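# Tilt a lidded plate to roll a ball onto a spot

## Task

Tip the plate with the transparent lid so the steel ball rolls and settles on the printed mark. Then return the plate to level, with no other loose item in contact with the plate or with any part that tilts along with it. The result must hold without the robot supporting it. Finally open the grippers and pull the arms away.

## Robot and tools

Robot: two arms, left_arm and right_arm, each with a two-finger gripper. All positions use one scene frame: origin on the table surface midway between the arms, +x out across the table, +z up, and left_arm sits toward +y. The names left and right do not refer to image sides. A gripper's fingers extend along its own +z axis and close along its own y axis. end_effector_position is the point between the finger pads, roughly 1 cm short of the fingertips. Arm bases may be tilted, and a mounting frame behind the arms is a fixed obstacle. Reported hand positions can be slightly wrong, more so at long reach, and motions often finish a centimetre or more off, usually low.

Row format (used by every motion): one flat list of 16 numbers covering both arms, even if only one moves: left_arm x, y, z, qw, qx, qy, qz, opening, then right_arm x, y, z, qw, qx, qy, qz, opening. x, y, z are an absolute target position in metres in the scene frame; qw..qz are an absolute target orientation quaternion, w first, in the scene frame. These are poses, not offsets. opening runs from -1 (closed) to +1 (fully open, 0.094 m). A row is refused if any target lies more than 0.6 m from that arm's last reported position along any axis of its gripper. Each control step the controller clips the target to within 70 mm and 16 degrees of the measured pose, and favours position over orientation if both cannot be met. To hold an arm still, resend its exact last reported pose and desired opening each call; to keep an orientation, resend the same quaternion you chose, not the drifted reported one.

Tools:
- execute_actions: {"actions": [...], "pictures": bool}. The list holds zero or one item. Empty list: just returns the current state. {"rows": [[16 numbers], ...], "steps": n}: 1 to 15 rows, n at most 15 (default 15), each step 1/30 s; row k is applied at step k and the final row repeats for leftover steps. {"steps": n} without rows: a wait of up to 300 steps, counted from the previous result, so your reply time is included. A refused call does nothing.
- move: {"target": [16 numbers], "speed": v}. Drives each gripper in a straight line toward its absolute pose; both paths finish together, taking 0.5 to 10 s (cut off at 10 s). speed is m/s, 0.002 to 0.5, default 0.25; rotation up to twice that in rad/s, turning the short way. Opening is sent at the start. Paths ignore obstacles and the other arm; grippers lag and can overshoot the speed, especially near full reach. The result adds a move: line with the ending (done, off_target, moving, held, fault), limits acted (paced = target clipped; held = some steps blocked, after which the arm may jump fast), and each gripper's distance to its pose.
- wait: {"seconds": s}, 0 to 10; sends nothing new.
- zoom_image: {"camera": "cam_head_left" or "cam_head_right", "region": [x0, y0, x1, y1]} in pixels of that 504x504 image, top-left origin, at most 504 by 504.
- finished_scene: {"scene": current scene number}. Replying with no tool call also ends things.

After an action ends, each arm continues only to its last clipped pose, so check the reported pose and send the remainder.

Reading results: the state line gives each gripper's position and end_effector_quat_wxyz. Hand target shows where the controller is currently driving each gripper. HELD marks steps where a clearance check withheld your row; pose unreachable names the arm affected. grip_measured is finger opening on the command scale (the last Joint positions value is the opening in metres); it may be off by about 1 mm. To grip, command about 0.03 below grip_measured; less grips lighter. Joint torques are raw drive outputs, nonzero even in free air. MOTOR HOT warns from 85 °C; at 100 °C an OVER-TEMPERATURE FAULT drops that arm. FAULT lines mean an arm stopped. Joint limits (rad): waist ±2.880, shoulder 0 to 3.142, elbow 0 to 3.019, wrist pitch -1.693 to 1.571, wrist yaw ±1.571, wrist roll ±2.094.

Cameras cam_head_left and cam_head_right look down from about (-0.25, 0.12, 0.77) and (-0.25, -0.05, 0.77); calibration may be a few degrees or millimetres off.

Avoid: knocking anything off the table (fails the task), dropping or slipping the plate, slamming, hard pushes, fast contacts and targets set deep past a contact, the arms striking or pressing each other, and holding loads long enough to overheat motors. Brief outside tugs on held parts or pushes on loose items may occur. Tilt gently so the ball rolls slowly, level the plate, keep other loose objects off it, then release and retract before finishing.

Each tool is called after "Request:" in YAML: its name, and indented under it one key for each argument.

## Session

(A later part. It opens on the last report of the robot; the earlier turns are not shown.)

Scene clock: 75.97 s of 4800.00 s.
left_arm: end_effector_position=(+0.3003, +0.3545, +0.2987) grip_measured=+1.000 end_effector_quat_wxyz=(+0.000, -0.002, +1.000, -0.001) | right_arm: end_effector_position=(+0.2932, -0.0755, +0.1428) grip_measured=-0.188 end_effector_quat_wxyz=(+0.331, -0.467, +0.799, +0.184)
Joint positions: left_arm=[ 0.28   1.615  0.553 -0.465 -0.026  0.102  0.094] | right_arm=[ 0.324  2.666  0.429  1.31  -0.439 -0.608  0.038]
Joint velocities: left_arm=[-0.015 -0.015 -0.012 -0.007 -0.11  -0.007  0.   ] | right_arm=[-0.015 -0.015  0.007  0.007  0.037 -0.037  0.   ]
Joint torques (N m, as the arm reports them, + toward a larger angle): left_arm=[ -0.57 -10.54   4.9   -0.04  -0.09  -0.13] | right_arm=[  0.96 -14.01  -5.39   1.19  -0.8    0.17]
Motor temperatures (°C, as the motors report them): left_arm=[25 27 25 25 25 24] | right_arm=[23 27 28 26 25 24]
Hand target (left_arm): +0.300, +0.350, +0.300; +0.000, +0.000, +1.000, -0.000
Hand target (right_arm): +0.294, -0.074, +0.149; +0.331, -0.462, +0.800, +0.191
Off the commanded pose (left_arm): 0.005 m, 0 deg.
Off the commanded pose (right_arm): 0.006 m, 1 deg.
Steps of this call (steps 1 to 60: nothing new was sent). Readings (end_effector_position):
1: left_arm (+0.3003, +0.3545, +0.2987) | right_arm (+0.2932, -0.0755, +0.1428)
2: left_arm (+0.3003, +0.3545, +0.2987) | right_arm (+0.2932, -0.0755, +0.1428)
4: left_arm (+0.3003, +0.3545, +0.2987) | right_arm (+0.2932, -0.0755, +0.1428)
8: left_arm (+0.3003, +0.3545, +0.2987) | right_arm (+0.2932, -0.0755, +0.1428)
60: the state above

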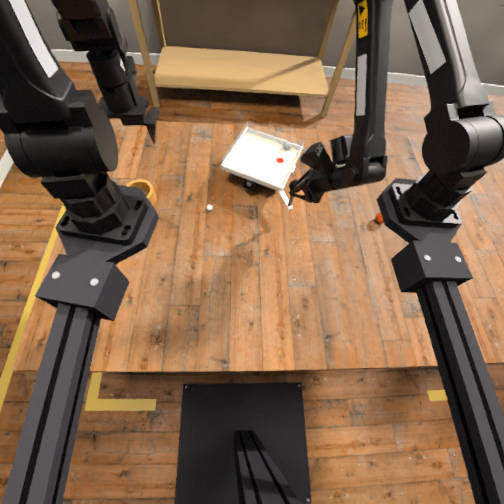

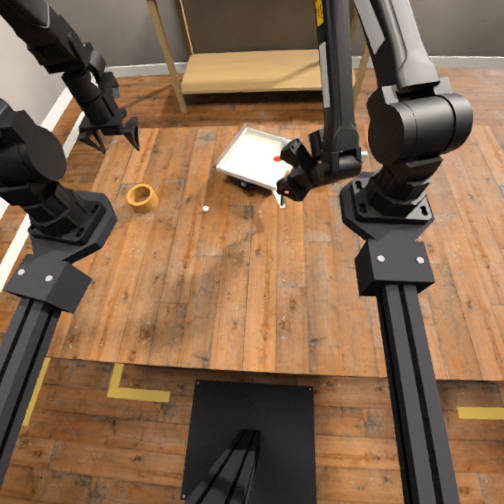

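Request:
execute_actions:
  actions:
    - {"rows":[[0.3,0.35,0.3,0,0,1,0,1,0.289,-0.066,0.141,0.331,-0.462,0.8,0.191,-0.22]]}

Request:
execute_actions:
  actions:
    - {"steps":15}

Request:
execute_actions:
  actions:
    - {"rows":[[0.3,0.35,0.3,0,0,1,0,1,0.291,-0.073,0.141,0.331,-0.462,0.8,0.191,-0.22]]}

Request:
execute_actions:
  actions:
    - {"steps":60}

Scene clock: 78.73 s of 4800.00 s.
left_arm: end_effector_position=(+0.3003, +0.3545, +0.2987) grip_measured=+1.000 end_effector_quat_wxyz=(+0.000, -0.002, +1.000, -0.001) | right_arm: end_effector_position=(+0.2936, -0.0741, +0.1433) grip_measured=-0.188 end_effector_quat_wxyz=(+0.332, -0.466, +0.801, +0.178)
Joint positions: left_arm=[ 0.28   1.615  0.553 -0.465 -0.026  0.102  0.094] | right_arm=[ 0.339  2.666  0.427  1.321 -0.417 -0.596  0.038]
Joint velocities: left_arm=[-0.015  0.005 -0.007 -0.002  0.007 -0.051  0.   ] | right_arm=[-0.015  0.015  0.017 -0.012 -0.007 -0.11  -0.   ]
Joint torques (N m, as the arm reports them, + toward a larger angle): left_arm=[ -0.57 -10.65   4.75   0.28  -0.08  -0.12] | right_arm=[  3.22 -10.87  -3.93   2.39  -0.66   0.46]
Motor temperatures (°C, as the motors report them): left_arm=[25 27 25 25 25 24] | right_arm=[23 27 28 26 25 24]
Hand target (left_arm): +0.300, +0.350, +0.300; +0.000, +0.000, +1.000, -0.000
Hand target (right_arm): +0.289, -0.066, +0.141; +0.331, -0.462, +0.800, +0.191
Off the commanded pose (left_arm): 0.005 m, 0 deg.
Off the commanded pose (right_arm): 0.010 m, 2 deg.
Steps of this call (steps 1 to 68: nothing new was sent; steps 69 to 83: all 15 steps of this action). Readings (end_effector_position):
69: left_arm (+0.3003, +0.3545, +0.2987) | right_arm (+0.2938, -0.0754, +0.1430)
70: left_arm (+0.3003, +0.3545, +0.2987) | right_arm (+0.2939, -0.0751, +0.1429)
72: left_arm (+0.3003, +0.3545, +0.2987) | right_arm (+0.2934, -0.0743, +0.1431)
76: left_arm (+0.3003, +0.3545, +0.2987) | right_arm (+0.2936, -0.0741, +0.1433)
83: the state above

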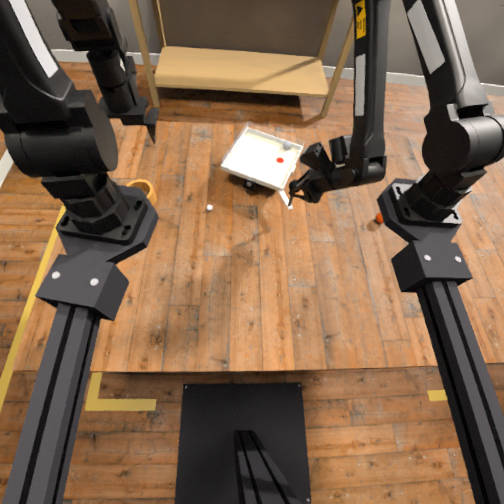

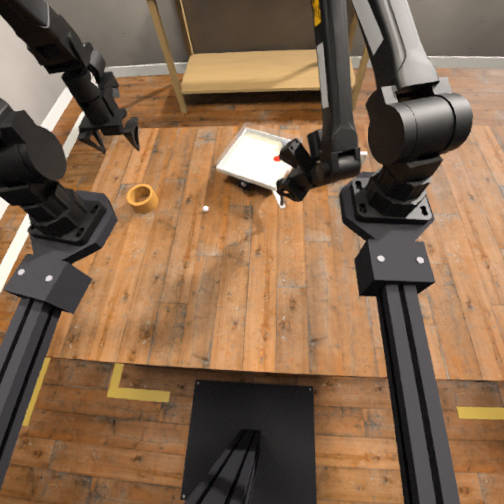

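Scene clock: 79.23 s of 4800.00 s.
left_arm: end_effector_position=(+0.3003, +0.3545, +0.2987) grip_measured=+1.000 end_effector_quat_wxyz=(+0.000, -0.002, +1.000, -0.001) | right_arm: end_effector_position=(+0.2936, -0.0741, +0.1433) grip_measured=-0.188 end_effector_quat_wxyz=(+0.332, -0.466, +0.801, +0.178)
Joint positions: left_arm=[ 0.28   1.615  0.553 -0.465 -0.026  0.102  0.094] | right_arm=[ 0.339  2.666  0.427  1.321 -0.417 -0.596  0.038]
Joint velocities: left_arm=[-0.005 -0.005 -0.002 -0.007 -0.051  0.007  0.   ] | right_arm=[-0.034 -0.015  0.007 -0.007 -0.066 -0.022  0.   ]
Joint torques (N m, as the arm reports them, + toward a larger angle): left_arm=[ -1.35 -10.67   4.87   0.03  -0.11  -0.14] | right_arm=[  3.25 -10.91  -3.92   2.4   -0.66   0.46]
Motor temperatures (°C, as the motors report them): left_arm=[25 27 25 25 25 24] | right_arm=[23 27 28 26 25 24]
Hand target (left_arm): +0.300, +0.350, +0.300; +0.000, +0.000, +1.000, -0.000
Hand target (right_arm): +0.289, -0.066, +0.141; +0.331, -0.462, +0.800, +0.191
Off the commanded pose (left_arm): 0.005 m, 0 deg.
Off the commanded pose (right_arm): 0.010 m, 2 deg.
Steps of this call (steps 1 to 15: nothing new was sent). Readings (end_effector_position):
1: left_arm (+0.3003, +0.3545, +0.2987) | right_arm (+0.2936, -0.0741, +0.1433)
2: left_arm (+0.3003, +0.3545, +0.2987) | right_arm (+0.2936, -0.0741, +0.1433)
4: left_arm (+0.3003, +0.3545, +0.2987) | right_arm (+0.2936, -0.0741, +0.1433)
8: left_arm (+0.3003, +0.3545, +0.2987) | right_arm (+0.2936, -0.0741, +0.1433)
15: the state above

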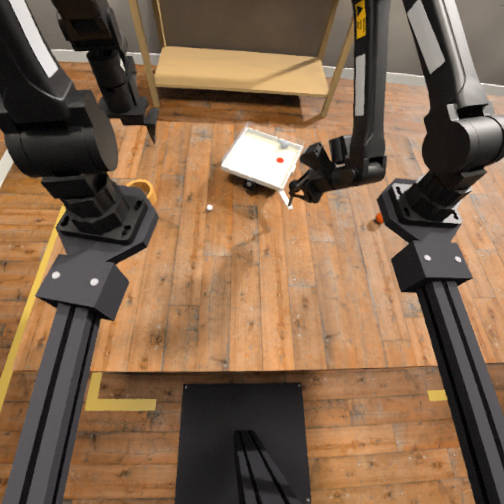

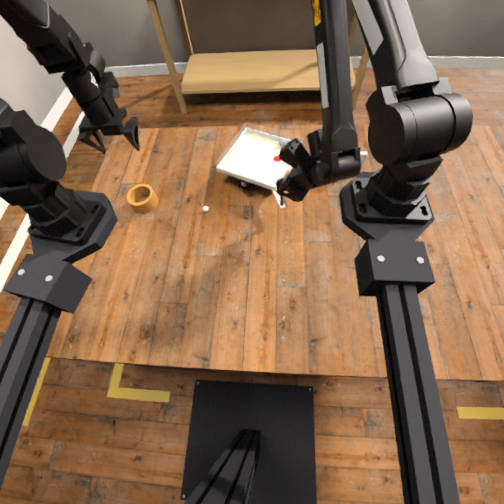

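Scene clock: 79.73 s of 4800.00 s.
left_arm: end_effector_position=(+0.3003, +0.3545, +0.2987) grip_measured=+1.000 end_effector_quat_wxyz=(+0.000, -0.002, +1.000, -0.001) | right_arm: end_effector_position=(+0.2934, -0.0739, +0.1440) grip_measured=-0.188 end_effector_quat_wxyz=(+0.333, -0.467, +0.799, +0.182)
Joint positions: left_arm=[ 0.28   1.615  0.553 -0.465 -0.026  0.102  0.094] | right_arm=[ 0.333  2.666  0.427  1.321 -0.43  -0.601  0.038]
Joint velocities: left_arm=[-0.015  0.005 -0.007 -0.022  0.007  0.022  0.   ] | right_arm=[-0.005 -0.005 -0.012 -0.012  0.022  0.081 -0.   ]
Joint torques (N m, as the arm reports them, + toward a larger angle): left_arm=[ -0.79 -10.54   4.79  -0.04  -0.07  -0.14] | right_arm=[  0.8  -11.14  -4.02   1.82  -0.96   0.17]
Motor temperatures (°C, as the motors report them): left_arm=[25 27 25 25 25 24] | right_arm=[23 27 28 26 25 24]
Hand target (left_arm): +0.300, +0.350, +0.300; +0.000, +0.000, +1.000, -0.000
Hand target (right_arm): +0.291, -0.073, +0.141; +0.331, -0.462, +0.800, +0.191
Off the commanded pose (left_arm): 0.005 m, 0 deg.
Off the commanded pose (right_arm): 0.004 m, 1 deg.
Steps of this call (steps 1 to 15: all 15 steps of this action). Readings (end_effector_position):
1: left_arm (+0.3003, +0.3545, +0.2987) | right_arm (+0.2933, -0.0737, +0.1435)
2: left_arm (+0.3003, +0.3545, +0.2987) | right_arm (+0.2933, -0.0737, +0.1437)
4: left_arm (+0.3003, +0.3545, +0.2987) | right_arm (+0.2934, -0.0739, +0.1440)
8: left_arm (+0.3003, +0.3545, +0.2987) | right_arm (+0.2934, -0.0739, +0.1440)
15: the state above

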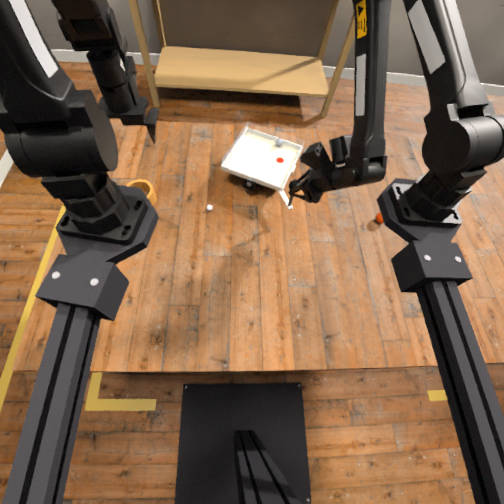

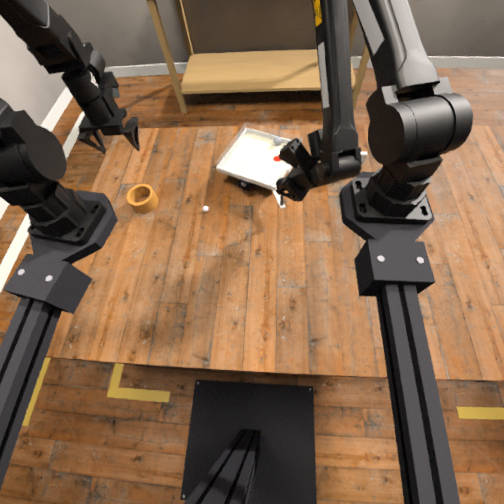

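Scene clock: 81.73 s of 4800.00 s.
left_arm: end_effector_position=(+0.3003, +0.3545, +0.2987) grip_measured=+1.000 end_effector_quat_wxyz=(+0.000, -0.002, +1.000, -0.001) | right_arm: end_effector_position=(+0.2934, -0.0739, +0.1440) grip_measured=-0.188 end_effector_quat_wxyz=(+0.333, -0.467, +0.799, +0.182)
Joint positions: left_arm=[ 0.28   1.615  0.553 -0.465 -0.026  0.102  0.094] | right_arm=[ 0.333  2.666  0.427  1.321 -0.431 -0.601  0.038]
Joint velocities: left_arm=[ 0.015 -0.015 -0.007 -0.017 -0.066 -0.007  0.   ] | right_arm=[ 0.005 -0.034 -0.017 -0.002 -0.022 -0.051  0.   ]
Joint torques (N m, as the arm reports them, + toward a larger angle): left_arm=[ -0.87 -11.03   4.77   0.11  -0.05  -0.12] | right_arm=[  0.82 -11.16  -4.03   1.81  -0.96   0.17]
Motor temperatures (°C, as the motors report them): left_arm=[25 27 25 25 25 24] | right_arm=[23 27 28 26 25 24]
Hand target (left_arm): +0.300, +0.350, +0.300; +0.000, +0.000, +1.000, -0.000
Hand target (right_arm): +0.291, -0.073, +0.141; +0.331, -0.462, +0.800, +0.191
Off the commanded pose (left_arm): 0.005 m, 0 deg.
Off the commanded pose (right_arm): 0.004 m, 1 deg.
Steps of this call (steps 1 to 60: nothing new was sent). Readings (end_effector_position):
1: left_arm (+0.3003, +0.3545, +0.2987) | right_arm (+0.2934, -0.0739, +0.1440)
2: left_arm (+0.3003, +0.3545, +0.2987) | right_arm (+0.2934, -0.0739, +0.1440)
4: left_arm (+0.3003, +0.3545, +0.2987) | right_arm (+0.2934, -0.0739, +0.1440)
8: left_arm (+0.3003, +0.3545, +0.2987) | right_arm (+0.2934, -0.0739, +0.1440)
60: the state above

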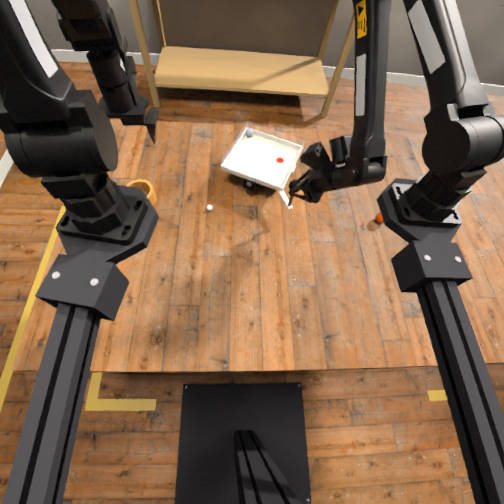

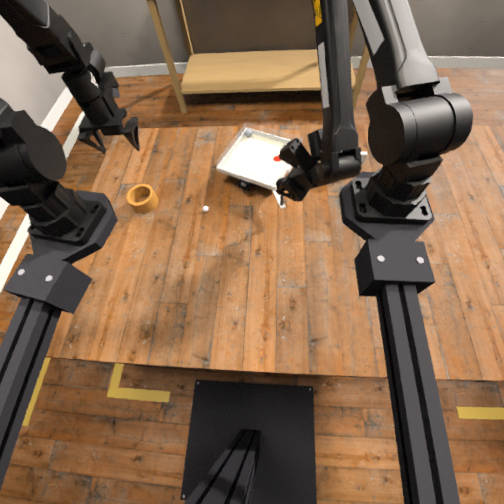

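Request:
execute_actions:
  actions:
    - {"rows":[[0.3,0.35,0.3,0,0,1,0,1,0.287,-0.073,0.1305,0.331,-0.462,0.8,0.191,-0.22]]}
  pictures: false

Request:
execute_actions:
  actions:
    - {"steps":15}

Request:
execute_actions:
  actions:
    - {"rows":[[0.3,0.35,0.3,0,0,1,0,1,0.2935,-0.072,0.148,0.331,-0.462,0.8,0.191,-0.22]]}

Request:
execute_actions:
  actions:
    - {"steps":60}

Scene clock: 84.13 s of 4800.00 s.
left_arm: end_effector_position=(+0.3003, +0.3545, +0.2987) grip_measured=+1.000 end_effector_quat_wxyz=(+0.000, -0.002, +1.000, -0.001) | right_arm: end_effector_position=(+0.2917, -0.0743, +0.1403) grip_measured=-0.188 end_effector_quat_wxyz=(+0.338, -0.468, +0.796, +0.181)
Joint positions: left_arm=[ 0.28   1.615  0.553 -0.465 -0.026  0.102  0.094] | right_arm=[ 0.333  2.695  0.433  1.355 -0.431 -0.603  0.038]
Joint velocities: left_arm=[ 0.005 -0.005 -0.007 -0.002 -0.066 -0.051  0.   ] | right_arm=[-0.005  0.015 -0.007 -0.002 -0.007 -0.022  0.001]
Joint torques (N m, as the arm reports them, + toward a larger angle): left_arm=[ -0.76 -10.84   4.71   0.02  -0.11  -0.1 ] | right_arm=[ 1.12 -9.73 -3.22  1.65 -0.85  0.23]
Motor temperatures (°C, as the motors report them): left_arm=[25 27 25 25 25 24] | right_arm=[23 27 28 26 26 24]
Hand target (left_arm): +0.300, +0.350, +0.300; +0.000, +0.000, +1.000, -0.000
Hand target (right_arm): +0.287, -0.073, +0.131; +0.331, -0.462, +0.800, +0.191
Off the commanded pose (left_arm): 0.005 m, 0 deg.
Off the commanded pose (right_arm): 0.011 m, 2 deg.
Steps of this call (steps 1 to 57: nothing new was sent; steps 58 to 72: all 15 steps of this action). Readings (end_effector_position):
58: left_arm (+0.3003, +0.3545, +0.2987) | right_arm (+0.2934, -0.0739, +0.1439)
59: left_arm (+0.3003, +0.3545, +0.2987) | right_arm (+0.2932, -0.0738, +0.1436)
61: left_arm (+0.3003, +0.3545, +0.2987) | right_arm (+0.2923, -0.0740, +0.1417)
65: left_arm (+0.3003, +0.3545, +0.2987) | right_arm (+0.2917, -0.0743, +0.1403)
72: the state above

Scene clock: 84.63 s of 4800.00 s.
left_arm: end_effector_position=(+0.3003, +0.3545, +0.2987) grip_measured=+1.000 end_effector_quat_wxyz=(+0.000, -0.002, +1.000, -0.001) | right_arm: end_effector_position=(+0.2917, -0.0743, +0.1403) grip_measured=-0.188 end_effector_quat_wxyz=(+0.338, -0.468, +0.796, +0.181)
Joint positions: left_arm=[ 0.28   1.615  0.553 -0.465 -0.026  0.102  0.094] | right_arm=[ 0.333  2.695  0.433  1.355 -0.431 -0.603  0.038]
Joint velocities: left_arm=[-0.005 -0.015  0.002 -0.002 -0.022  0.022  0.   ] | right_arm=[-0.005 -0.005  0.007 -0.002 -0.007  0.022  0.   ]
Joint torques (N m, as the arm reports them, + toward a larger angle): left_arm=[ -0.92 -10.59   4.84  -0.05  -0.08  -0.12] | right_arm=[ 1.12 -9.72 -3.23  1.65 -0.85  0.23]
Motor temperatures (°C, as the motors report them): left_arm=[25 27 25 25 25 24] | right_arm=[23 27 28 26 26 24]
Hand target (left_arm): +0.300, +0.350, +0.300; +0.000, +0.000, +1.000, -0.000
Hand target (right_arm): +0.287, -0.073, +0.131; +0.331, -0.462, +0.800, +0.191
Off the commanded pose (left_arm): 0.005 m, 0 deg.
Off the commanded pose (right_arm): 0.011 m, 2 deg.
Steps of this call (steps 1 to 15: nothing new was sent). Readings (end_effector_position):
1: left_arm (+0.3003, +0.3545, +0.2987) | right_arm (+0.2917, -0.0743, +0.1403)
2: left_arm (+0.3003, +0.3545, +0.2987) | right_arm (+0.2917, -0.0743, +0.1403)
4: left_arm (+0.3003, +0.3545, +0.2987) | right_arm (+0.2917, -0.0743, +0.1403)
8: left_arm (+0.3003, +0.3545, +0.2987) | right_arm (+0.2917, -0.0743, +0.1403)
15: the state above

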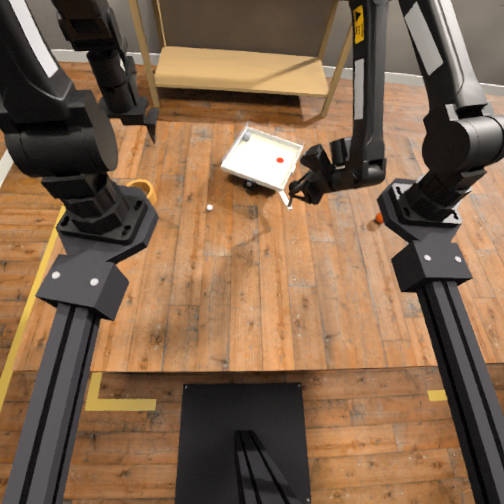

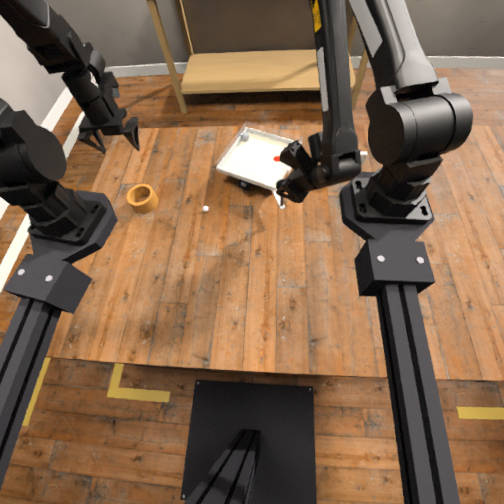

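Scene clock: 85.13 s of 4800.00 s.
left_arm: end_effector_position=(+0.3003, +0.3545, +0.2987) grip_measured=+1.000 end_effector_quat_wxyz=(+0.000, -0.002, +1.000, -0.001) | right_arm: end_effector_position=(+0.2928, -0.0743, +0.1428) grip_measured=-0.188 end_effector_quat_wxyz=(+0.332, -0.468, +0.799, +0.181)
Joint positions: left_arm=[ 0.28   1.615  0.553 -0.465 -0.026  0.102  0.094] | right_arm=[ 0.333  2.669  0.428  1.319 -0.429 -0.605  0.038]
Joint velocities: left_arm=[-0.015  0.005 -0.012 -0.007  0.037  0.066  0.   ] | right_arm=[-0.005 -0.005 -0.022 -0.007 -0.037  0.022 -0.001]
Joint torques (N m, as the arm reports them, + toward a larger angle): left_arm=[ -1.35 -10.54   4.73   0.11  -0.11  -0.1 ] | right_arm=[  1.02 -13.89  -5.14   1.11  -0.96   0.24]
Motor temperatures (°C, as the motors report them): left_arm=[25 27 25 25 25 24] | right_arm=[23 27 28 26 26 24]
Hand target (left_arm): +0.300, +0.350, +0.300; +0.000, +0.000, +1.000, -0.000
Hand target (right_arm): +0.294, -0.072, +0.148; +0.331, -0.462, +0.800, +0.191
Off the commanded pose (left_arm): 0.005 m, 0 deg.
Off the commanded pose (right_arm): 0.006 m, 1 deg.
Steps of this call (steps 1 to 15: all 15 steps of this action). Readings (end_effector_position):
1: left_arm (+0.3003, +0.3545, +0.2987) | right_arm (+0.2918, -0.0743, +0.1403)
2: left_arm (+0.3003, +0.3545, +0.2987) | right_arm (+0.2917, -0.0744, +0.1404)
4: left_arm (+0.3003, +0.3545, +0.2987) | right_arm (+0.2926, -0.0743, +0.1418)
8: left_arm (+0.3003, +0.3545, +0.2987) | right_arm (+0.2928, -0.0743, +0.1428)
15: the state above

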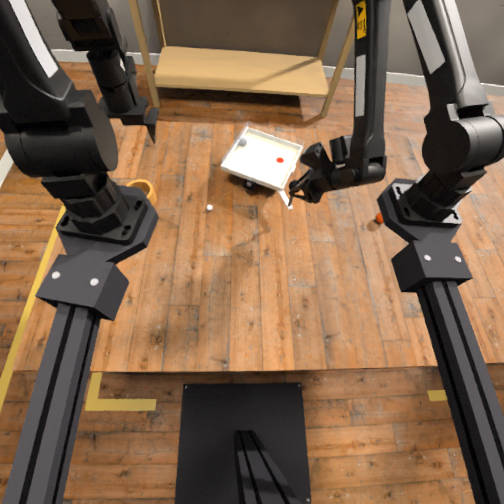

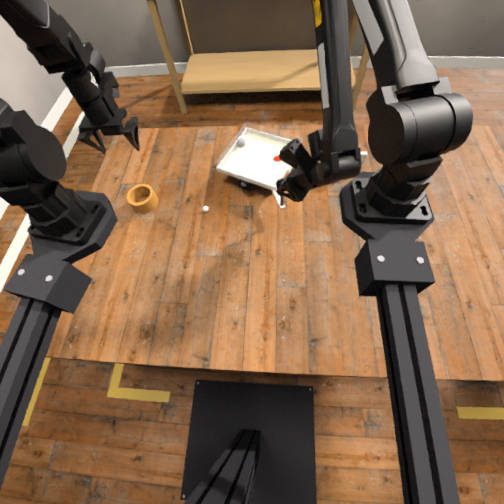

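Scene clock: 87.13 s of 4800.00 s.
left_arm: end_effector_position=(+0.3003, +0.3545, +0.2987) grip_measured=+1.000 end_effector_quat_wxyz=(+0.000, -0.002, +1.000, -0.001) | right_arm: end_effector_position=(+0.2928, -0.0743, +0.1428) grip_measured=-0.188 end_effector_quat_wxyz=(+0.332, -0.468, +0.799, +0.181)
Joint positions: left_arm=[ 0.28   1.615  0.553 -0.465 -0.026  0.102  0.094] | right_arm=[ 0.333  2.669  0.428  1.319 -0.429 -0.605  0.038]
Joint velocities: left_arm=[ 0.005 -0.005 -0.002  0.007  0.022 -0.037  0.   ] | right_arm=[ 0.005 -0.005 -0.027  0.007  0.022 -0.051 -0.001]
Joint torques (N m, as the arm reports them, + toward a larger angle): left_arm=[ -1.15 -10.45   4.71   0.07  -0.06  -0.05] | right_arm=[  1.03 -13.91  -5.14   1.11  -0.96   0.24]
Motor temperatures (°C, as the motors report them): left_arm=[25 27 25 25 25 24] | right_arm=[23 27 28 26 26 24]
Hand target (left_arm): +0.300, +0.350, +0.300; +0.000, +0.000, +1.000, -0.000
Hand target (right_arm): +0.294, -0.072, +0.148; +0.331, -0.462, +0.800, +0.191
Off the commanded pose (left_arm): 0.005 m, 0 deg.
Off the commanded pose (right_arm): 0.006 m, 1 deg.
Steps of this call (steps 1 to 60: nothing new was sent). Readings (end_effector_position):
1: left_arm (+0.3003, +0.3545, +0.2987) | right_arm (+0.2928, -0.0743, +0.1428)
2: left_arm (+0.3003, +0.3545, +0.2987) | right_arm (+0.2928, -0.0743, +0.1428)
4: left_arm (+0.3003, +0.3545, +0.2987) | right_arm (+0.2928, -0.0743, +0.1428)
8: left_arm (+0.3003, +0.3545, +0.2987) | right_arm (+0.2928, -0.0743, +0.1428)
60: the state above

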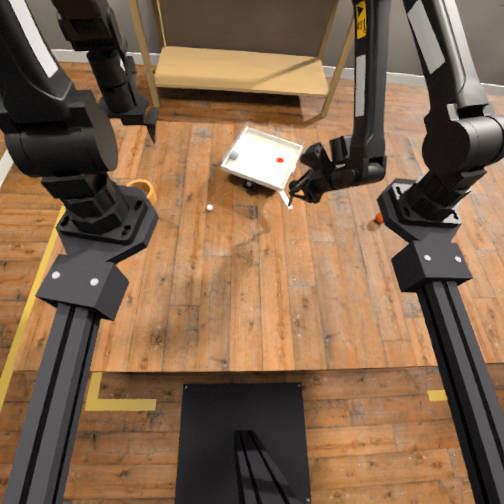

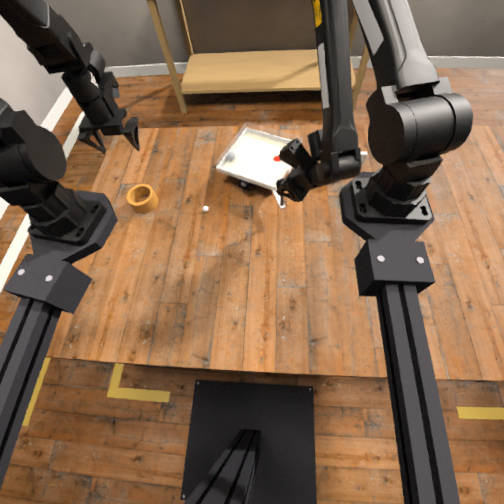

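Request:
execute_actions:
  actions:
    - {"rows":[[0.3,0.35,0.3,0,0,1,0,1,0.287,-0.0755,0.129,0.331,-0.462,0.8,0.191,-0.22]]}
  pictures: false

Request:
execute_actions:
  actions:
    - {"steps":100}

Request:
execute_actions:
  actions:
    - {"rows":[[0.3,0.35,0.3,0,0,1,0,1,0.295,-0.0735,0.151,0.331,-0.462,0.8,0.191,-0.22]]}
  pictures: false

Request:
execute_actions:
  actions:
    - {"steps":15}

Request:
execute_actions:
  actions:
    - {"rows":[[0.3,0.35,0.3,0,0,1,0,1,0.288,-0.074,0.133,0.331,-0.462,0.8,0.191,-0.22]]}

Request:
execute_actions:
  actions:
    - {"steps":60}

Scene clock: 91.17 s of 4800.00 s.
left_arm: end_effector_position=(+0.3003, +0.3545, +0.2987) grip_measured=+1.000 end_effector_quat_wxyz=(+0.000, -0.002, +1.000, -0.001) | right_arm: end_effector_position=(+0.2912, -0.0757, +0.1380) grip_measured=-0.188 end_effector_quat_wxyz=(+0.337, -0.468, +0.796, +0.182)
Joint positions: left_arm=[ 0.28   1.615  0.553 -0.465 -0.026  0.102  0.094] | right_arm=[ 0.325  2.702  0.437  1.353 -0.437 -0.61   0.038]
Joint velocities: left_arm=[-0.015 -0.024 -0.002 -0.007  0.022 -0.022  0.   ] | right_arm=[ 0.005 -0.015 -0.027 -0.012  0.022 -0.007  0.   ]
Joint torques (N m, as the arm reports them, + toward a larger angle): left_arm=[ -0.98 -10.59   4.83   0.22  -0.11  -0.12] | right_arm=[ 0.75 -9.85 -3.38  1.66 -0.9   0.19]
Motor temperatures (°C, as the motors report them): left_arm=[25 27 25 25 25 24] | right_arm=[23 27 28 26 26 24]
Hand target (left_arm): +0.300, +0.350, +0.300; +0.000, +0.000, +1.000, -0.000
Hand target (right_arm): +0.287, -0.076, +0.129; +0.331, -0.462, +0.800, +0.191
Off the commanded pose (left_arm): 0.005 m, 0 deg.
Off the commanded pose (right_arm): 0.010 m, 2 deg.
Steps of this call (steps 1 to 90: nothing new was sent; then 0.53 s passed at rest; steps 91 to 105: all 15 steps of this action). Readings (end_effector_position):
91: left_arm (+0.3003, +0.3545, +0.2987) | right_arm (+0.2926, -0.0741, +0.1427)
92: left_arm (+0.3003, +0.3545, +0.2987) | right_arm (+0.2928, -0.0741, +0.1425)
94: left_arm (+0.3003, +0.3545, +0.2987) | right_arm (+0.2918, -0.0749, +0.1404)
98: left_arm (+0.3003, +0.3545, +0.2987) | right_arm (+0.2912, -0.0757, +0.1380)
105: the state above

Scene clock: 94.50 s of 4800.00 s.
left_arm: end_effector_position=(+0.3003, +0.3545, +0.2987) grip_measured=+1.000 end_effector_quat_wxyz=(+0.000, -0.002, +1.000, -0.001) | right_arm: end_effector_position=(+0.2912, -0.0757, +0.1380) grip_measured=-0.188 end_effector_quat_wxyz=(+0.337, -0.468, +0.796, +0.182)
Joint positions: left_arm=[ 0.28   1.615  0.553 -0.465 -0.026  0.102  0.094] | right_arm=[ 0.325  2.702  0.437  1.353 -0.437 -0.61   0.038]
Joint velocities: left_arm=[-0.005  0.005 -0.002 -0.007  0.066  0.037  0.   ] | right_arm=[-0.005 -0.024 -0.027 -0.012 -0.022 -0.022 -0.   ]
Joint torques (N m, as the arm reports them, + toward a larger angle): left_arm=[ -0.93 -10.56   4.89   0.17  -0.1   -0.08] | right_arm=[ 0.78 -9.81 -3.38  1.66 -0.9   0.2 ]
Motor temperatures (°C, as the motors report them): left_arm=[25 27 25 25 25 24] | right_arm=[23 27 28 26 26 24]
Hand target (left_arm): +0.300, +0.350, +0.300; +0.000, +0.000, +1.000, -0.000
Hand target (right_arm): +0.287, -0.076, +0.129; +0.331, -0.462, +0.800, +0.191
Off the commanded pose (left_arm): 0.005 m, 0 deg.
Off the commanded pose (right_arm): 0.010 m, 2 deg.
Steps of this call (steps 1 to 100: nothing new was sent). Readings (end_effector_position):
1: left_arm (+0.3003, +0.3545, +0.2987) | right_arm (+0.2912, -0.0757, +0.1380)
2: left_arm (+0.3003, +0.3545, +0.2987) | right_arm (+0.2912, -0.0757, +0.1380)
4: left_arm (+0.3003, +0.3545, +0.2987) | right_arm (+0.2912, -0.0757, +0.1380)
8: left_arm (+0.3003, +0.3545, +0.2987) | right_arm (+0.2912, -0.0757, +0.1380)
100: the state above

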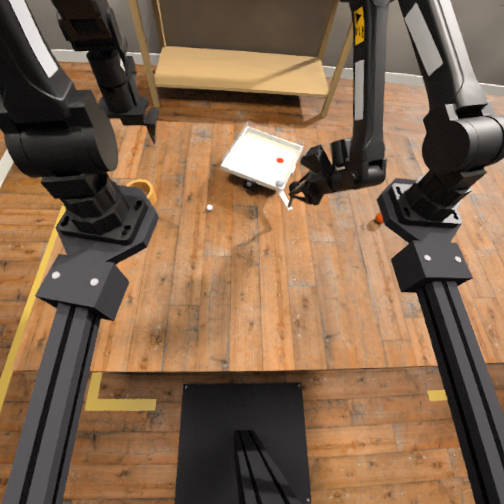

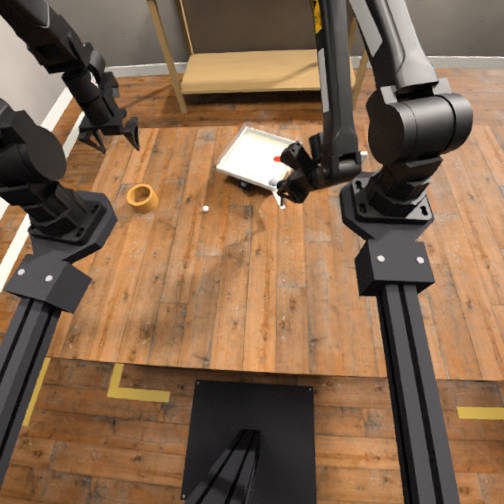

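Scene clock: 95.00 s of 4800.00 s.
left_arm: end_effector_position=(+0.3003, +0.3545, +0.2987) grip_measured=+1.000 end_effector_quat_wxyz=(+0.000, -0.002, +1.000, -0.001) | right_arm: end_effector_position=(+0.2936, -0.0752, +0.1438) grip_measured=-0.188 end_effector_quat_wxyz=(+0.329, -0.468, +0.799, +0.184)
Joint positions: left_arm=[ 0.28   1.615  0.553 -0.465 -0.026  0.102  0.094] | right_arm=[ 0.325  2.658  0.427  1.301 -0.438 -0.61   0.038]
Joint velocities: left_arm=[-0.005 -0.015 -0.002 -0.002  0.037  0.022  0.   ] | right_arm=[-0.005  0.005  0.017  0.002 -0.022 -0.037 -0.001]
Joint torques (N m, as the arm reports them, + toward a larger angle): left_arm=[ -0.92 -10.88   4.77   0.03  -0.11  -0.12] | right_arm=[  0.93 -14.2   -5.41   1.29  -0.83   0.21]
Motor temperatures (°C, as the motors report them): left_arm=[25 27 25 25 25 24] | right_arm=[23 27 28 26 26 24]
Hand target (left_arm): +0.300, +0.350, +0.300; +0.000, +0.000, +1.000, -0.000
Hand target (right_arm): +0.295, -0.074, +0.151; +0.331, -0.462, +0.800, +0.191
Off the commanded pose (left_arm): 0.005 m, 0 deg.
Off the commanded pose (right_arm): 0.008 m, 1 deg.
Steps of this call (steps 1 to 15: all 15 steps of this action). Readings (end_effector_position):
1: left_arm (+0.3003, +0.3545, +0.2987) | right_arm (+0.2911, -0.0759, +0.1380)
2: left_arm (+0.3003, +0.3545, +0.2987) | right_arm (+0.2913, -0.0760, +0.1384)
4: left_arm (+0.3003, +0.3545, +0.2987) | right_arm (+0.2927, -0.0758, +0.1412)
8: left_arm (+0.3003, +0.3545, +0.2987) | right_arm (+0.2936, -0.0751, +0.1438)
15: the state above

Scene clock: 95.50 s of 4800.00 s.
left_arm: end_effector_position=(+0.3003, +0.3545, +0.2987) grip_measured=+1.000 end_effector_quat_wxyz=(+0.000, -0.002, +1.000, -0.001) | right_arm: end_effector_position=(+0.2936, -0.0752, +0.1438) grip_measured=-0.188 end_effector_quat_wxyz=(+0.329, -0.468, +0.799, +0.184)
Joint positions: left_arm=[ 0.28   1.615  0.553 -0.465 -0.026  0.102  0.094] | right_arm=[ 0.325  2.658  0.427  1.301 -0.438 -0.61   0.038]
Joint velocities: left_arm=[ 0.005  0.005 -0.007 -0.007  0.007 -0.081  0.   ] | right_arm=[-0.015 -0.005 -0.022  0.007 -0.007 -0.007  0.001]
Joint torques (N m, as the arm reports them, + toward a larger angle): left_arm=[ -1.04 -10.12   4.81  -0.08  -0.09  -0.06] | right_arm=[  0.98 -14.23  -5.42   1.3   -0.83   0.21]
Motor temperatures (°C, as the motors report them): left_arm=[25 27 25 25 25 24] | right_arm=[23 27 28 26 26 24]
Hand target (left_arm): +0.300, +0.350, +0.300; +0.000, +0.000, +1.000, -0.000
Hand target (right_arm): +0.295, -0.074, +0.151; +0.331, -0.462, +0.800, +0.191
Off the commanded pose (left_arm): 0.005 m, 0 deg.
Off the commanded pose (right_arm): 0.008 m, 1 deg.
Steps of this call (steps 1 to 15: nothing new was sent). Readings (end_effector_position):
1: left_arm (+0.3003, +0.3545, +0.2987) | right_arm (+0.2936, -0.0752, +0.1438)
2: left_arm (+0.3003, +0.3545, +0.2987) | right_arm (+0.2936, -0.0752, +0.1438)
4: left_arm (+0.3003, +0.3545, +0.2987) | right_arm (+0.2936, -0.0752, +0.1438)
8: left_arm (+0.3003, +0.3545, +0.2987) | right_arm (+0.2936, -0.0752, +0.1438)
15: the state above

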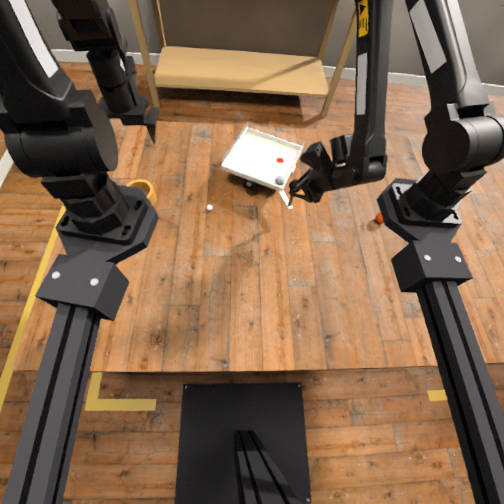

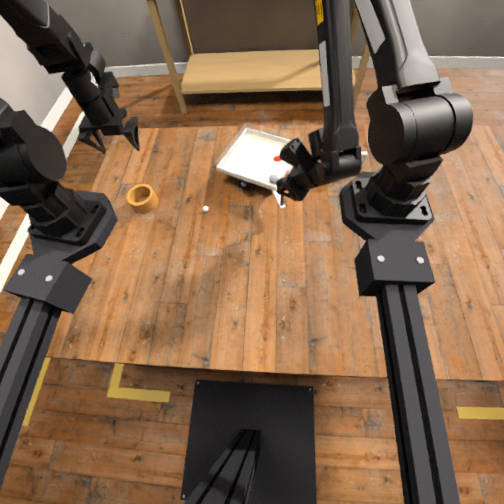

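Scene clock: 96.00 s of 4800.00 s.
left_arm: end_effector_position=(+0.3003, +0.3545, +0.2987) grip_measured=+1.000 end_effector_quat_wxyz=(+0.000, -0.002, +1.000, -0.001) | right_arm: end_effector_position=(+0.2922, -0.0754, +0.1403) grip_measured=-0.188 end_effector_quat_wxyz=(+0.336, -0.467, +0.797, +0.182)
Joint positions: left_arm=[ 0.28   1.615  0.553 -0.465 -0.026  0.102  0.094] | right_arm=[ 0.325  2.689  0.433  1.34  -0.438 -0.608  0.038]
Joint velocities: left_arm=[-0.005 -0.005  0.002  0.007  0.037 -0.051  0.   ] | right_arm=[-0.015  0.005 -0.007 -0.012  0.022  0.007 -0.   ]
Joint torques (N m, as the arm reports them, + toward a larger angle): left_arm=[ -0.6  -10.51   4.77   0.03  -0.07  -0.12] | right_arm=[  1.25 -10.12  -3.58   1.9   -0.73   0.23]
Motor temperatures (°C, as the motors report them): left_arm=[25 27 25 25 25 24] | right_arm=[23 27 28 26 26 24]
Hand target (left_arm): +0.300, +0.350, +0.300; +0.000, +0.000, +1.000, -0.000
Hand target (right_arm): +0.288, -0.074, +0.133; +0.331, -0.462, +0.800, +0.191
Off the commanded pose (left_arm): 0.005 m, 0 deg.
Off the commanded pose (right_arm): 0.009 m, 1 deg.
Steps of this call (steps 1 to 15: all 15 steps of this action). Readings (end_effector_position):
1: left_arm (+0.3003, +0.3545, +0.2987) | right_arm (+0.2936, -0.0751, +0.1438)
2: left_arm (+0.3003, +0.3545, +0.2987) | right_arm (+0.2934, -0.0751, +0.1435)
4: left_arm (+0.3003, +0.3545, +0.2987) | right_arm (+0.2926, -0.0752, +0.1417)
8: left_arm (+0.3003, +0.3545, +0.2987) | right_arm (+0.2922, -0.0754, +0.1403)
15: the state above

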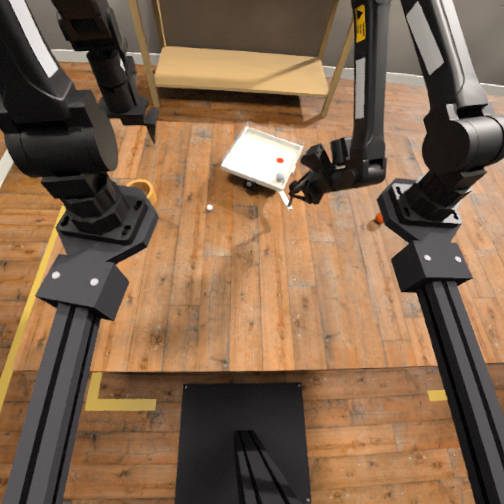

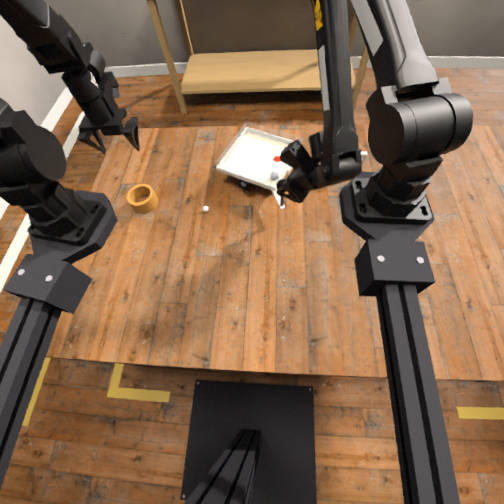

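Scene clock: 98.00 s of 4800.00 s.
left_arm: end_effector_position=(+0.3003, +0.3545, +0.2987) grip_measured=+1.000 end_effector_quat_wxyz=(+0.000, -0.002, +1.000, -0.001) | right_arm: end_effector_position=(+0.2922, -0.0754, +0.1403) grip_measured=-0.188 end_effector_quat_wxyz=(+0.336, -0.467, +0.797, +0.182)
Joint positions: left_arm=[ 0.28   1.615  0.553 -0.465 -0.026  0.102  0.094] | right_arm=[ 0.325  2.689  0.433  1.34  -0.438 -0.608  0.038]
Joint velocities: left_arm=[-0.005  0.005 -0.022  0.027 -0.095 -0.037  0.   ] | right_arm=[-0.005 -0.015  0.012 -0.002 -0.007  0.066 -0.001]
Joint torques (N m, as the arm reports them, + toward a larger angle): left_arm=[ -0.44 -10.24   4.83   0.17  -0.12  -0.12] | right_arm=[  1.28 -10.07  -3.59   1.91  -0.73   0.23]
Motor temperatures (°C, as the motors report them): left_arm=[25 27 25 25 25 24] | right_arm=[23 27 28 26 26 24]
Hand target (left_arm): +0.300, +0.350, +0.300; +0.000, +0.000, +1.000, -0.000
Hand target (right_arm): +0.288, -0.074, +0.133; +0.331, -0.462, +0.800, +0.191
Off the commanded pose (left_arm): 0.005 m, 0 deg.
Off the commanded pose (right_arm): 0.009 m, 1 deg.
Steps of this call (steps 1 to 60: nothing new was sent). Readings (end_effector_position):
1: left_arm (+0.3003, +0.3545, +0.2987) | right_arm (+0.2922, -0.0754, +0.1403)
2: left_arm (+0.3003, +0.3545, +0.2987) | right_arm (+0.2922, -0.0754, +0.1403)
4: left_arm (+0.3003, +0.3545, +0.2987) | right_arm (+0.2922, -0.0754, +0.1403)
8: left_arm (+0.3003, +0.3545, +0.2987) | right_arm (+0.2922, -0.0754, +0.1403)
60: the state above

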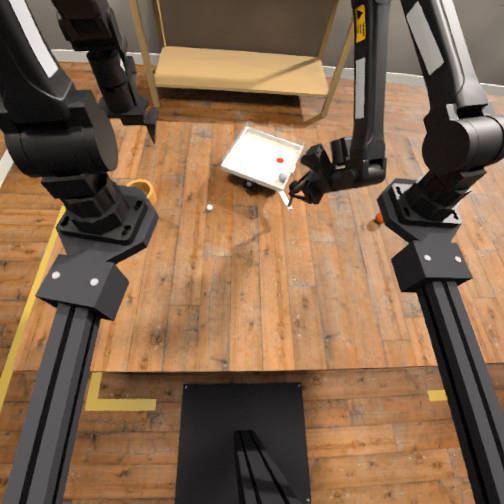

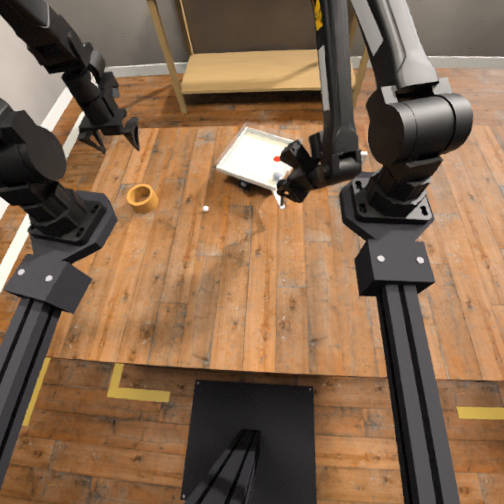

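Again with a slight +y bias and a higher final z.

Request:
execute_actions:
  actions:
    - {"rows":[[0.3,0.35,0.3,0,0,1,0,1,0.295,-0.0705,0.152,0.331,-0.462,0.8,0.191,-0.22]]}
  pictures: false

Request:
execute_actions:
  actions:
    - {"steps":15}

Request:
execute_actions:
  actions:
    - {"rows":[[0.3,0.35,0.3,0,0,1,0,1,0.2885,-0.0715,0.1345,0.331,-0.462,0.8,0.191,-0.22]]}

Request:
execute_actions:
  actions:
    - {"steps":75}

Scene clock: 100.67 s of 4800.00 s.
left_arm: end_effector_position=(+0.3003, +0.3545, +0.2987) grip_measured=+1.000 end_effector_quat_wxyz=(+0.000, -0.002, +1.000, -0.001) | right_arm: end_effector_position=(+0.2937, -0.0755, +0.1437) grip_measured=-0.188 end_effector_quat_wxyz=(+0.329, -0.466, +0.801, +0.183)
Joint positions: left_arm=[ 0.28   1.615  0.553 -0.465 -0.026  0.102  0.094] | right_arm=[ 0.325  2.657  0.427  1.301 -0.435 -0.606  0.038]
Joint velocities: left_arm=[ 0.005 -0.005 -0.012  0.007 -0.037 -0.022  0.   ] | right_arm=[-0.015  0.005 -0.002 -0.007  0.037 -0.007 -0.   ]
Joint torques (N m, as the arm reports them, + toward a larger angle): left_arm=[ -1.14 -10.85   4.79   0.07  -0.09  -0.1 ] | right_arm=[  2.14 -14.47  -5.43   1.38  -0.63   0.31]
Motor temperatures (°C, as the motors report them): left_arm=[25 27 25 25 25 24] | right_arm=[23 27 28 26 26 24]
Hand target (left_arm): +0.300, +0.350, +0.300; +0.000, +0.000, +1.000, -0.000
Hand target (right_arm): +0.295, -0.071, +0.152; +0.331, -0.462, +0.800, +0.191
Off the commanded pose (left_arm): 0.005 m, 0 deg.
Off the commanded pose (right_arm): 0.010 m, 1 deg.
Steps of this call (steps 1 to 65: nothing new was sent; steps 66 to 80: all 15 steps of this action). Readings (end_effector_position):
66: left_arm (+0.3003, +0.3545, +0.2987) | right_arm (+0.2923, -0.0756, +0.1402)
67: left_arm (+0.3003, +0.3545, +0.2987) | right_arm (+0.2925, -0.0757, +0.1405)
69: left_arm (+0.3003, +0.3545, +0.2987) | right_arm (+0.2932, -0.0758, +0.1423)
73: left_arm (+0.3003, +0.3545, +0.2987) | right_arm (+0.2937, -0.0755, +0.1437)
80: the state above

Scene clock: 101.17 s of 4800.00 s.
left_arm: end_effector_position=(+0.3003, +0.3545, +0.2987) grip_measured=+1.000 end_effector_quat_wxyz=(+0.000, -0.002, +1.000, -0.001) | right_arm: end_effector_position=(+0.2937, -0.0755, +0.1437) grip_measured=-0.188 end_effector_quat_wxyz=(+0.329, -0.466, +0.801, +0.183)
Joint positions: left_arm=[ 0.28   1.615  0.553 -0.465 -0.026  0.102  0.094] | right_arm=[ 0.325  2.657  0.427  1.301 -0.435 -0.606  0.038]
Joint velocities: left_arm=[ 0.005  0.005 -0.012  0.007  0.081 -0.081  0.   ] | right_arm=[-0.005 -0.005  0.012 -0.002  0.051  0.007 -0.   ]
Joint torques (N m, as the arm reports them, + toward a larger angle): left_arm=[ -1.1  -10.63   4.82  -0.01  -0.02  -0.13] | right_arm=[  2.14 -14.46  -5.42   1.4   -0.63   0.31]
Motor temperatures (°C, as the motors report them): left_arm=[25 27 25 25 25 24] | right_arm=[23 27 28 26 26 24]
Hand target (left_arm): +0.300, +0.350, +0.300; +0.000, +0.000, +1.000, -0.000
Hand target (right_arm): +0.295, -0.071, +0.152; +0.331, -0.462, +0.800, +0.191
Off the commanded pose (left_arm): 0.005 m, 0 deg.
Off the commanded pose (right_arm): 0.010 m, 1 deg.
Steps of this call (steps 1 to 15: nothing new was sent). Readings (end_effector_position):
1: left_arm (+0.3003, +0.3545, +0.2987) | right_arm (+0.2937, -0.0755, +0.1437)
2: left_arm (+0.3003, +0.3545, +0.2987) | right_arm (+0.2937, -0.0755, +0.1437)
4: left_arm (+0.3003, +0.3545, +0.2987) | right_arm (+0.2937, -0.0755, +0.1437)
8: left_arm (+0.3003, +0.3545, +0.2987) | right_arm (+0.2937, -0.0755, +0.1437)
15: the state above

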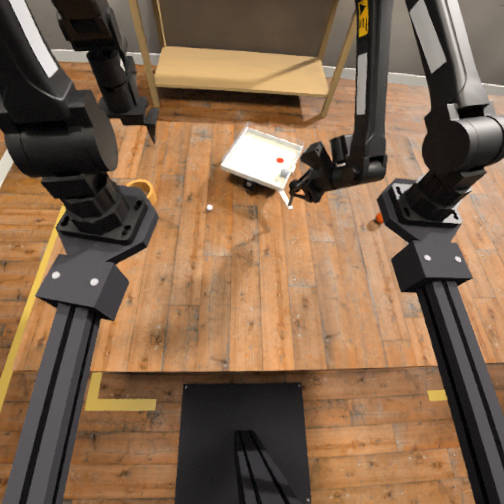

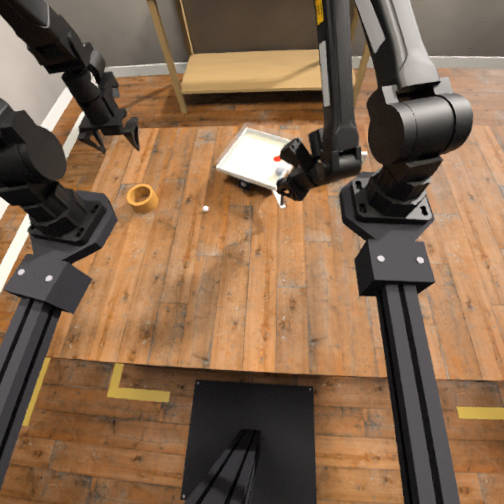

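Scene clock: 101.67 s of 4800.00 s.
left_arm: end_effector_position=(+0.3003, +0.3545, +0.2987) grip_measured=+1.000 end_effector_quat_wxyz=(+0.000, -0.002, +1.000, -0.001) | right_arm: end_effector_position=(+0.2927, -0.0756, +0.1414) grip_measured=-0.188 end_effector_quat_wxyz=(+0.335, -0.466, +0.798, +0.182)
Joint positions: left_arm=[ 0.28   1.615  0.553 -0.465 -0.026  0.102  0.094] | right_arm=[ 0.325  2.683  0.431  1.336 -0.436 -0.605  0.038]
Joint velocities: left_arm=[-0.005 -0.015 -0.012  0.002  0.037 -0.007  0.   ] | right_arm=[-0.005 -0.005 -0.012  0.007 -0.037 -0.007 -0.   ]
Joint torques (N m, as the arm reports them, + toward a larger angle): left_arm=[ -1.19 -10.83   4.75   0.21  -0.12  -0.1 ] | right_arm=[  2.22 -10.14  -3.49   2.03  -0.51   0.31]
Motor temperatures (°C, as the motors report them): left_arm=[25 27 25 25 25 24] | right_arm=[23 27 28 26 26 24]
Hand target (left_arm): +0.300, +0.350, +0.300; +0.000, +0.000, +1.000, -0.000
Hand target (right_arm): +0.288, -0.072, +0.135; +0.331, -0.462, +0.800, +0.191
Off the commanded pose (left_arm): 0.005 m, 0 deg.
Off the commanded pose (right_arm): 0.009 m, 1 deg.
Steps of this call (steps 1 to 15: all 15 steps of this action). Readings (end_effector_position):
1: left_arm (+0.3003, +0.3545, +0.2987) | right_arm (+0.2938, -0.0755, +0.1437)
2: left_arm (+0.3003, +0.3545, +0.2987) | right_arm (+0.2936, -0.0754, +0.1436)
4: left_arm (+0.3003, +0.3545, +0.2987) | right_arm (+0.2930, -0.0755, +0.1423)
8: left_arm (+0.3003, +0.3545, +0.2987) | right_arm (+0.2927, -0.0756, +0.1414)
15: the state above

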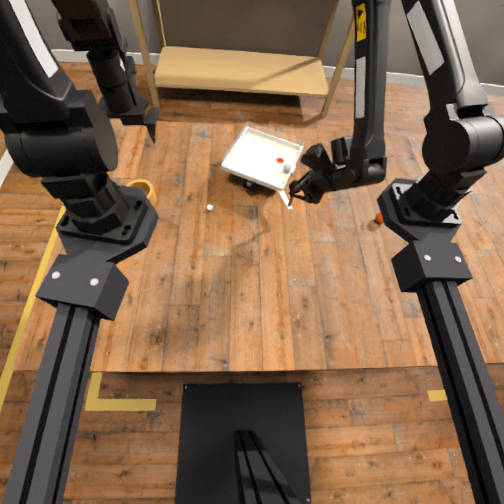

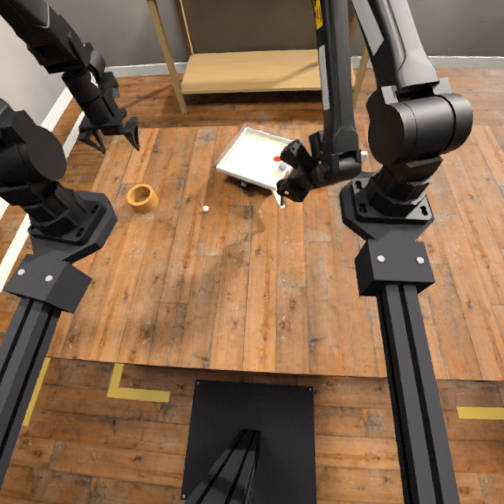

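Scene clock: 104.17 s of 4800.00 s.
left_arm: end_effector_position=(+0.3003, +0.3545, +0.2987) grip_measured=+1.000 end_effector_quat_wxyz=(+0.000, -0.002, +1.000, -0.001) | right_arm: end_effector_position=(+0.2927, -0.0756, +0.1414) grip_measured=-0.188 end_effector_quat_wxyz=(+0.335, -0.466, +0.798, +0.182)
Joint positions: left_arm=[ 0.28   1.615  0.553 -0.465 -0.026  0.102  0.094] | right_arm=[ 0.325  2.683  0.431  1.336 -0.436 -0.605  0.038]
Joint velocities: left_arm=[-0.015 -0.005 -0.012  0.002  0.007 -0.051  0.   ] | right_arm=[-0.005 -0.024  0.007  0.012 -0.051  0.007 -0.001]
Joint torques (N m, as the arm reports them, + toward a larger angle): left_arm=[ -1.36 -11.37   4.99  -0.03  -0.1   -0.11] | right_arm=[  2.21 -10.13  -3.49   2.03  -0.51   0.31]
Motor temperatures (°C, as the motors report them): left_arm=[25 28 25 25 25 24] | right_arm=[23 27 28 26 26 24]
Hand target (left_arm): +0.300, +0.350, +0.300; +0.000, +0.000, +1.000, -0.000
Hand target (right_arm): +0.288, -0.072, +0.135; +0.331, -0.462, +0.800, +0.191
Off the commanded pose (left_arm): 0.005 m, 0 deg.
Off the commanded pose (right_arm): 0.009 m, 1 deg.
Steps of this call (steps 1 to 75: nothing new was sent). Readings (end_effector_position):
1: left_arm (+0.3003, +0.3545, +0.2987) | right_arm (+0.2927, -0.0756, +0.1414)
2: left_arm (+0.3003, +0.3545, +0.2987) | right_arm (+0.2927, -0.0756, +0.1414)
4: left_arm (+0.3003, +0.3545, +0.2987) | right_arm (+0.2927, -0.0756, +0.1414)
8: left_arm (+0.3003, +0.3545, +0.2987) | right_arm (+0.2927, -0.0756, +0.1414)
75: the state above

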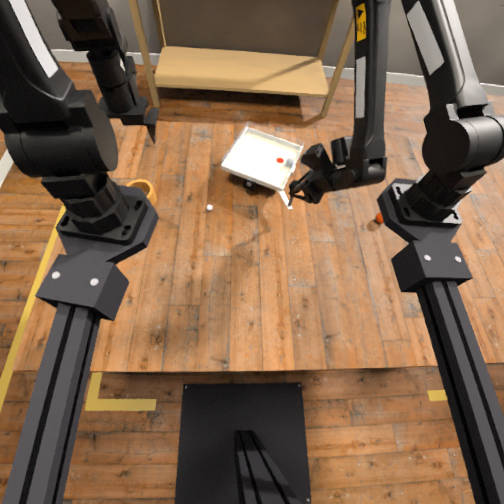

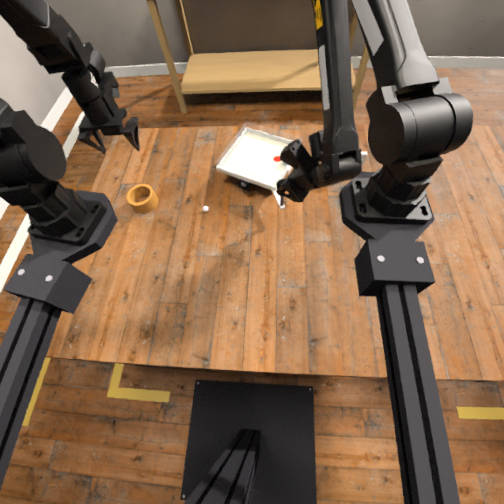

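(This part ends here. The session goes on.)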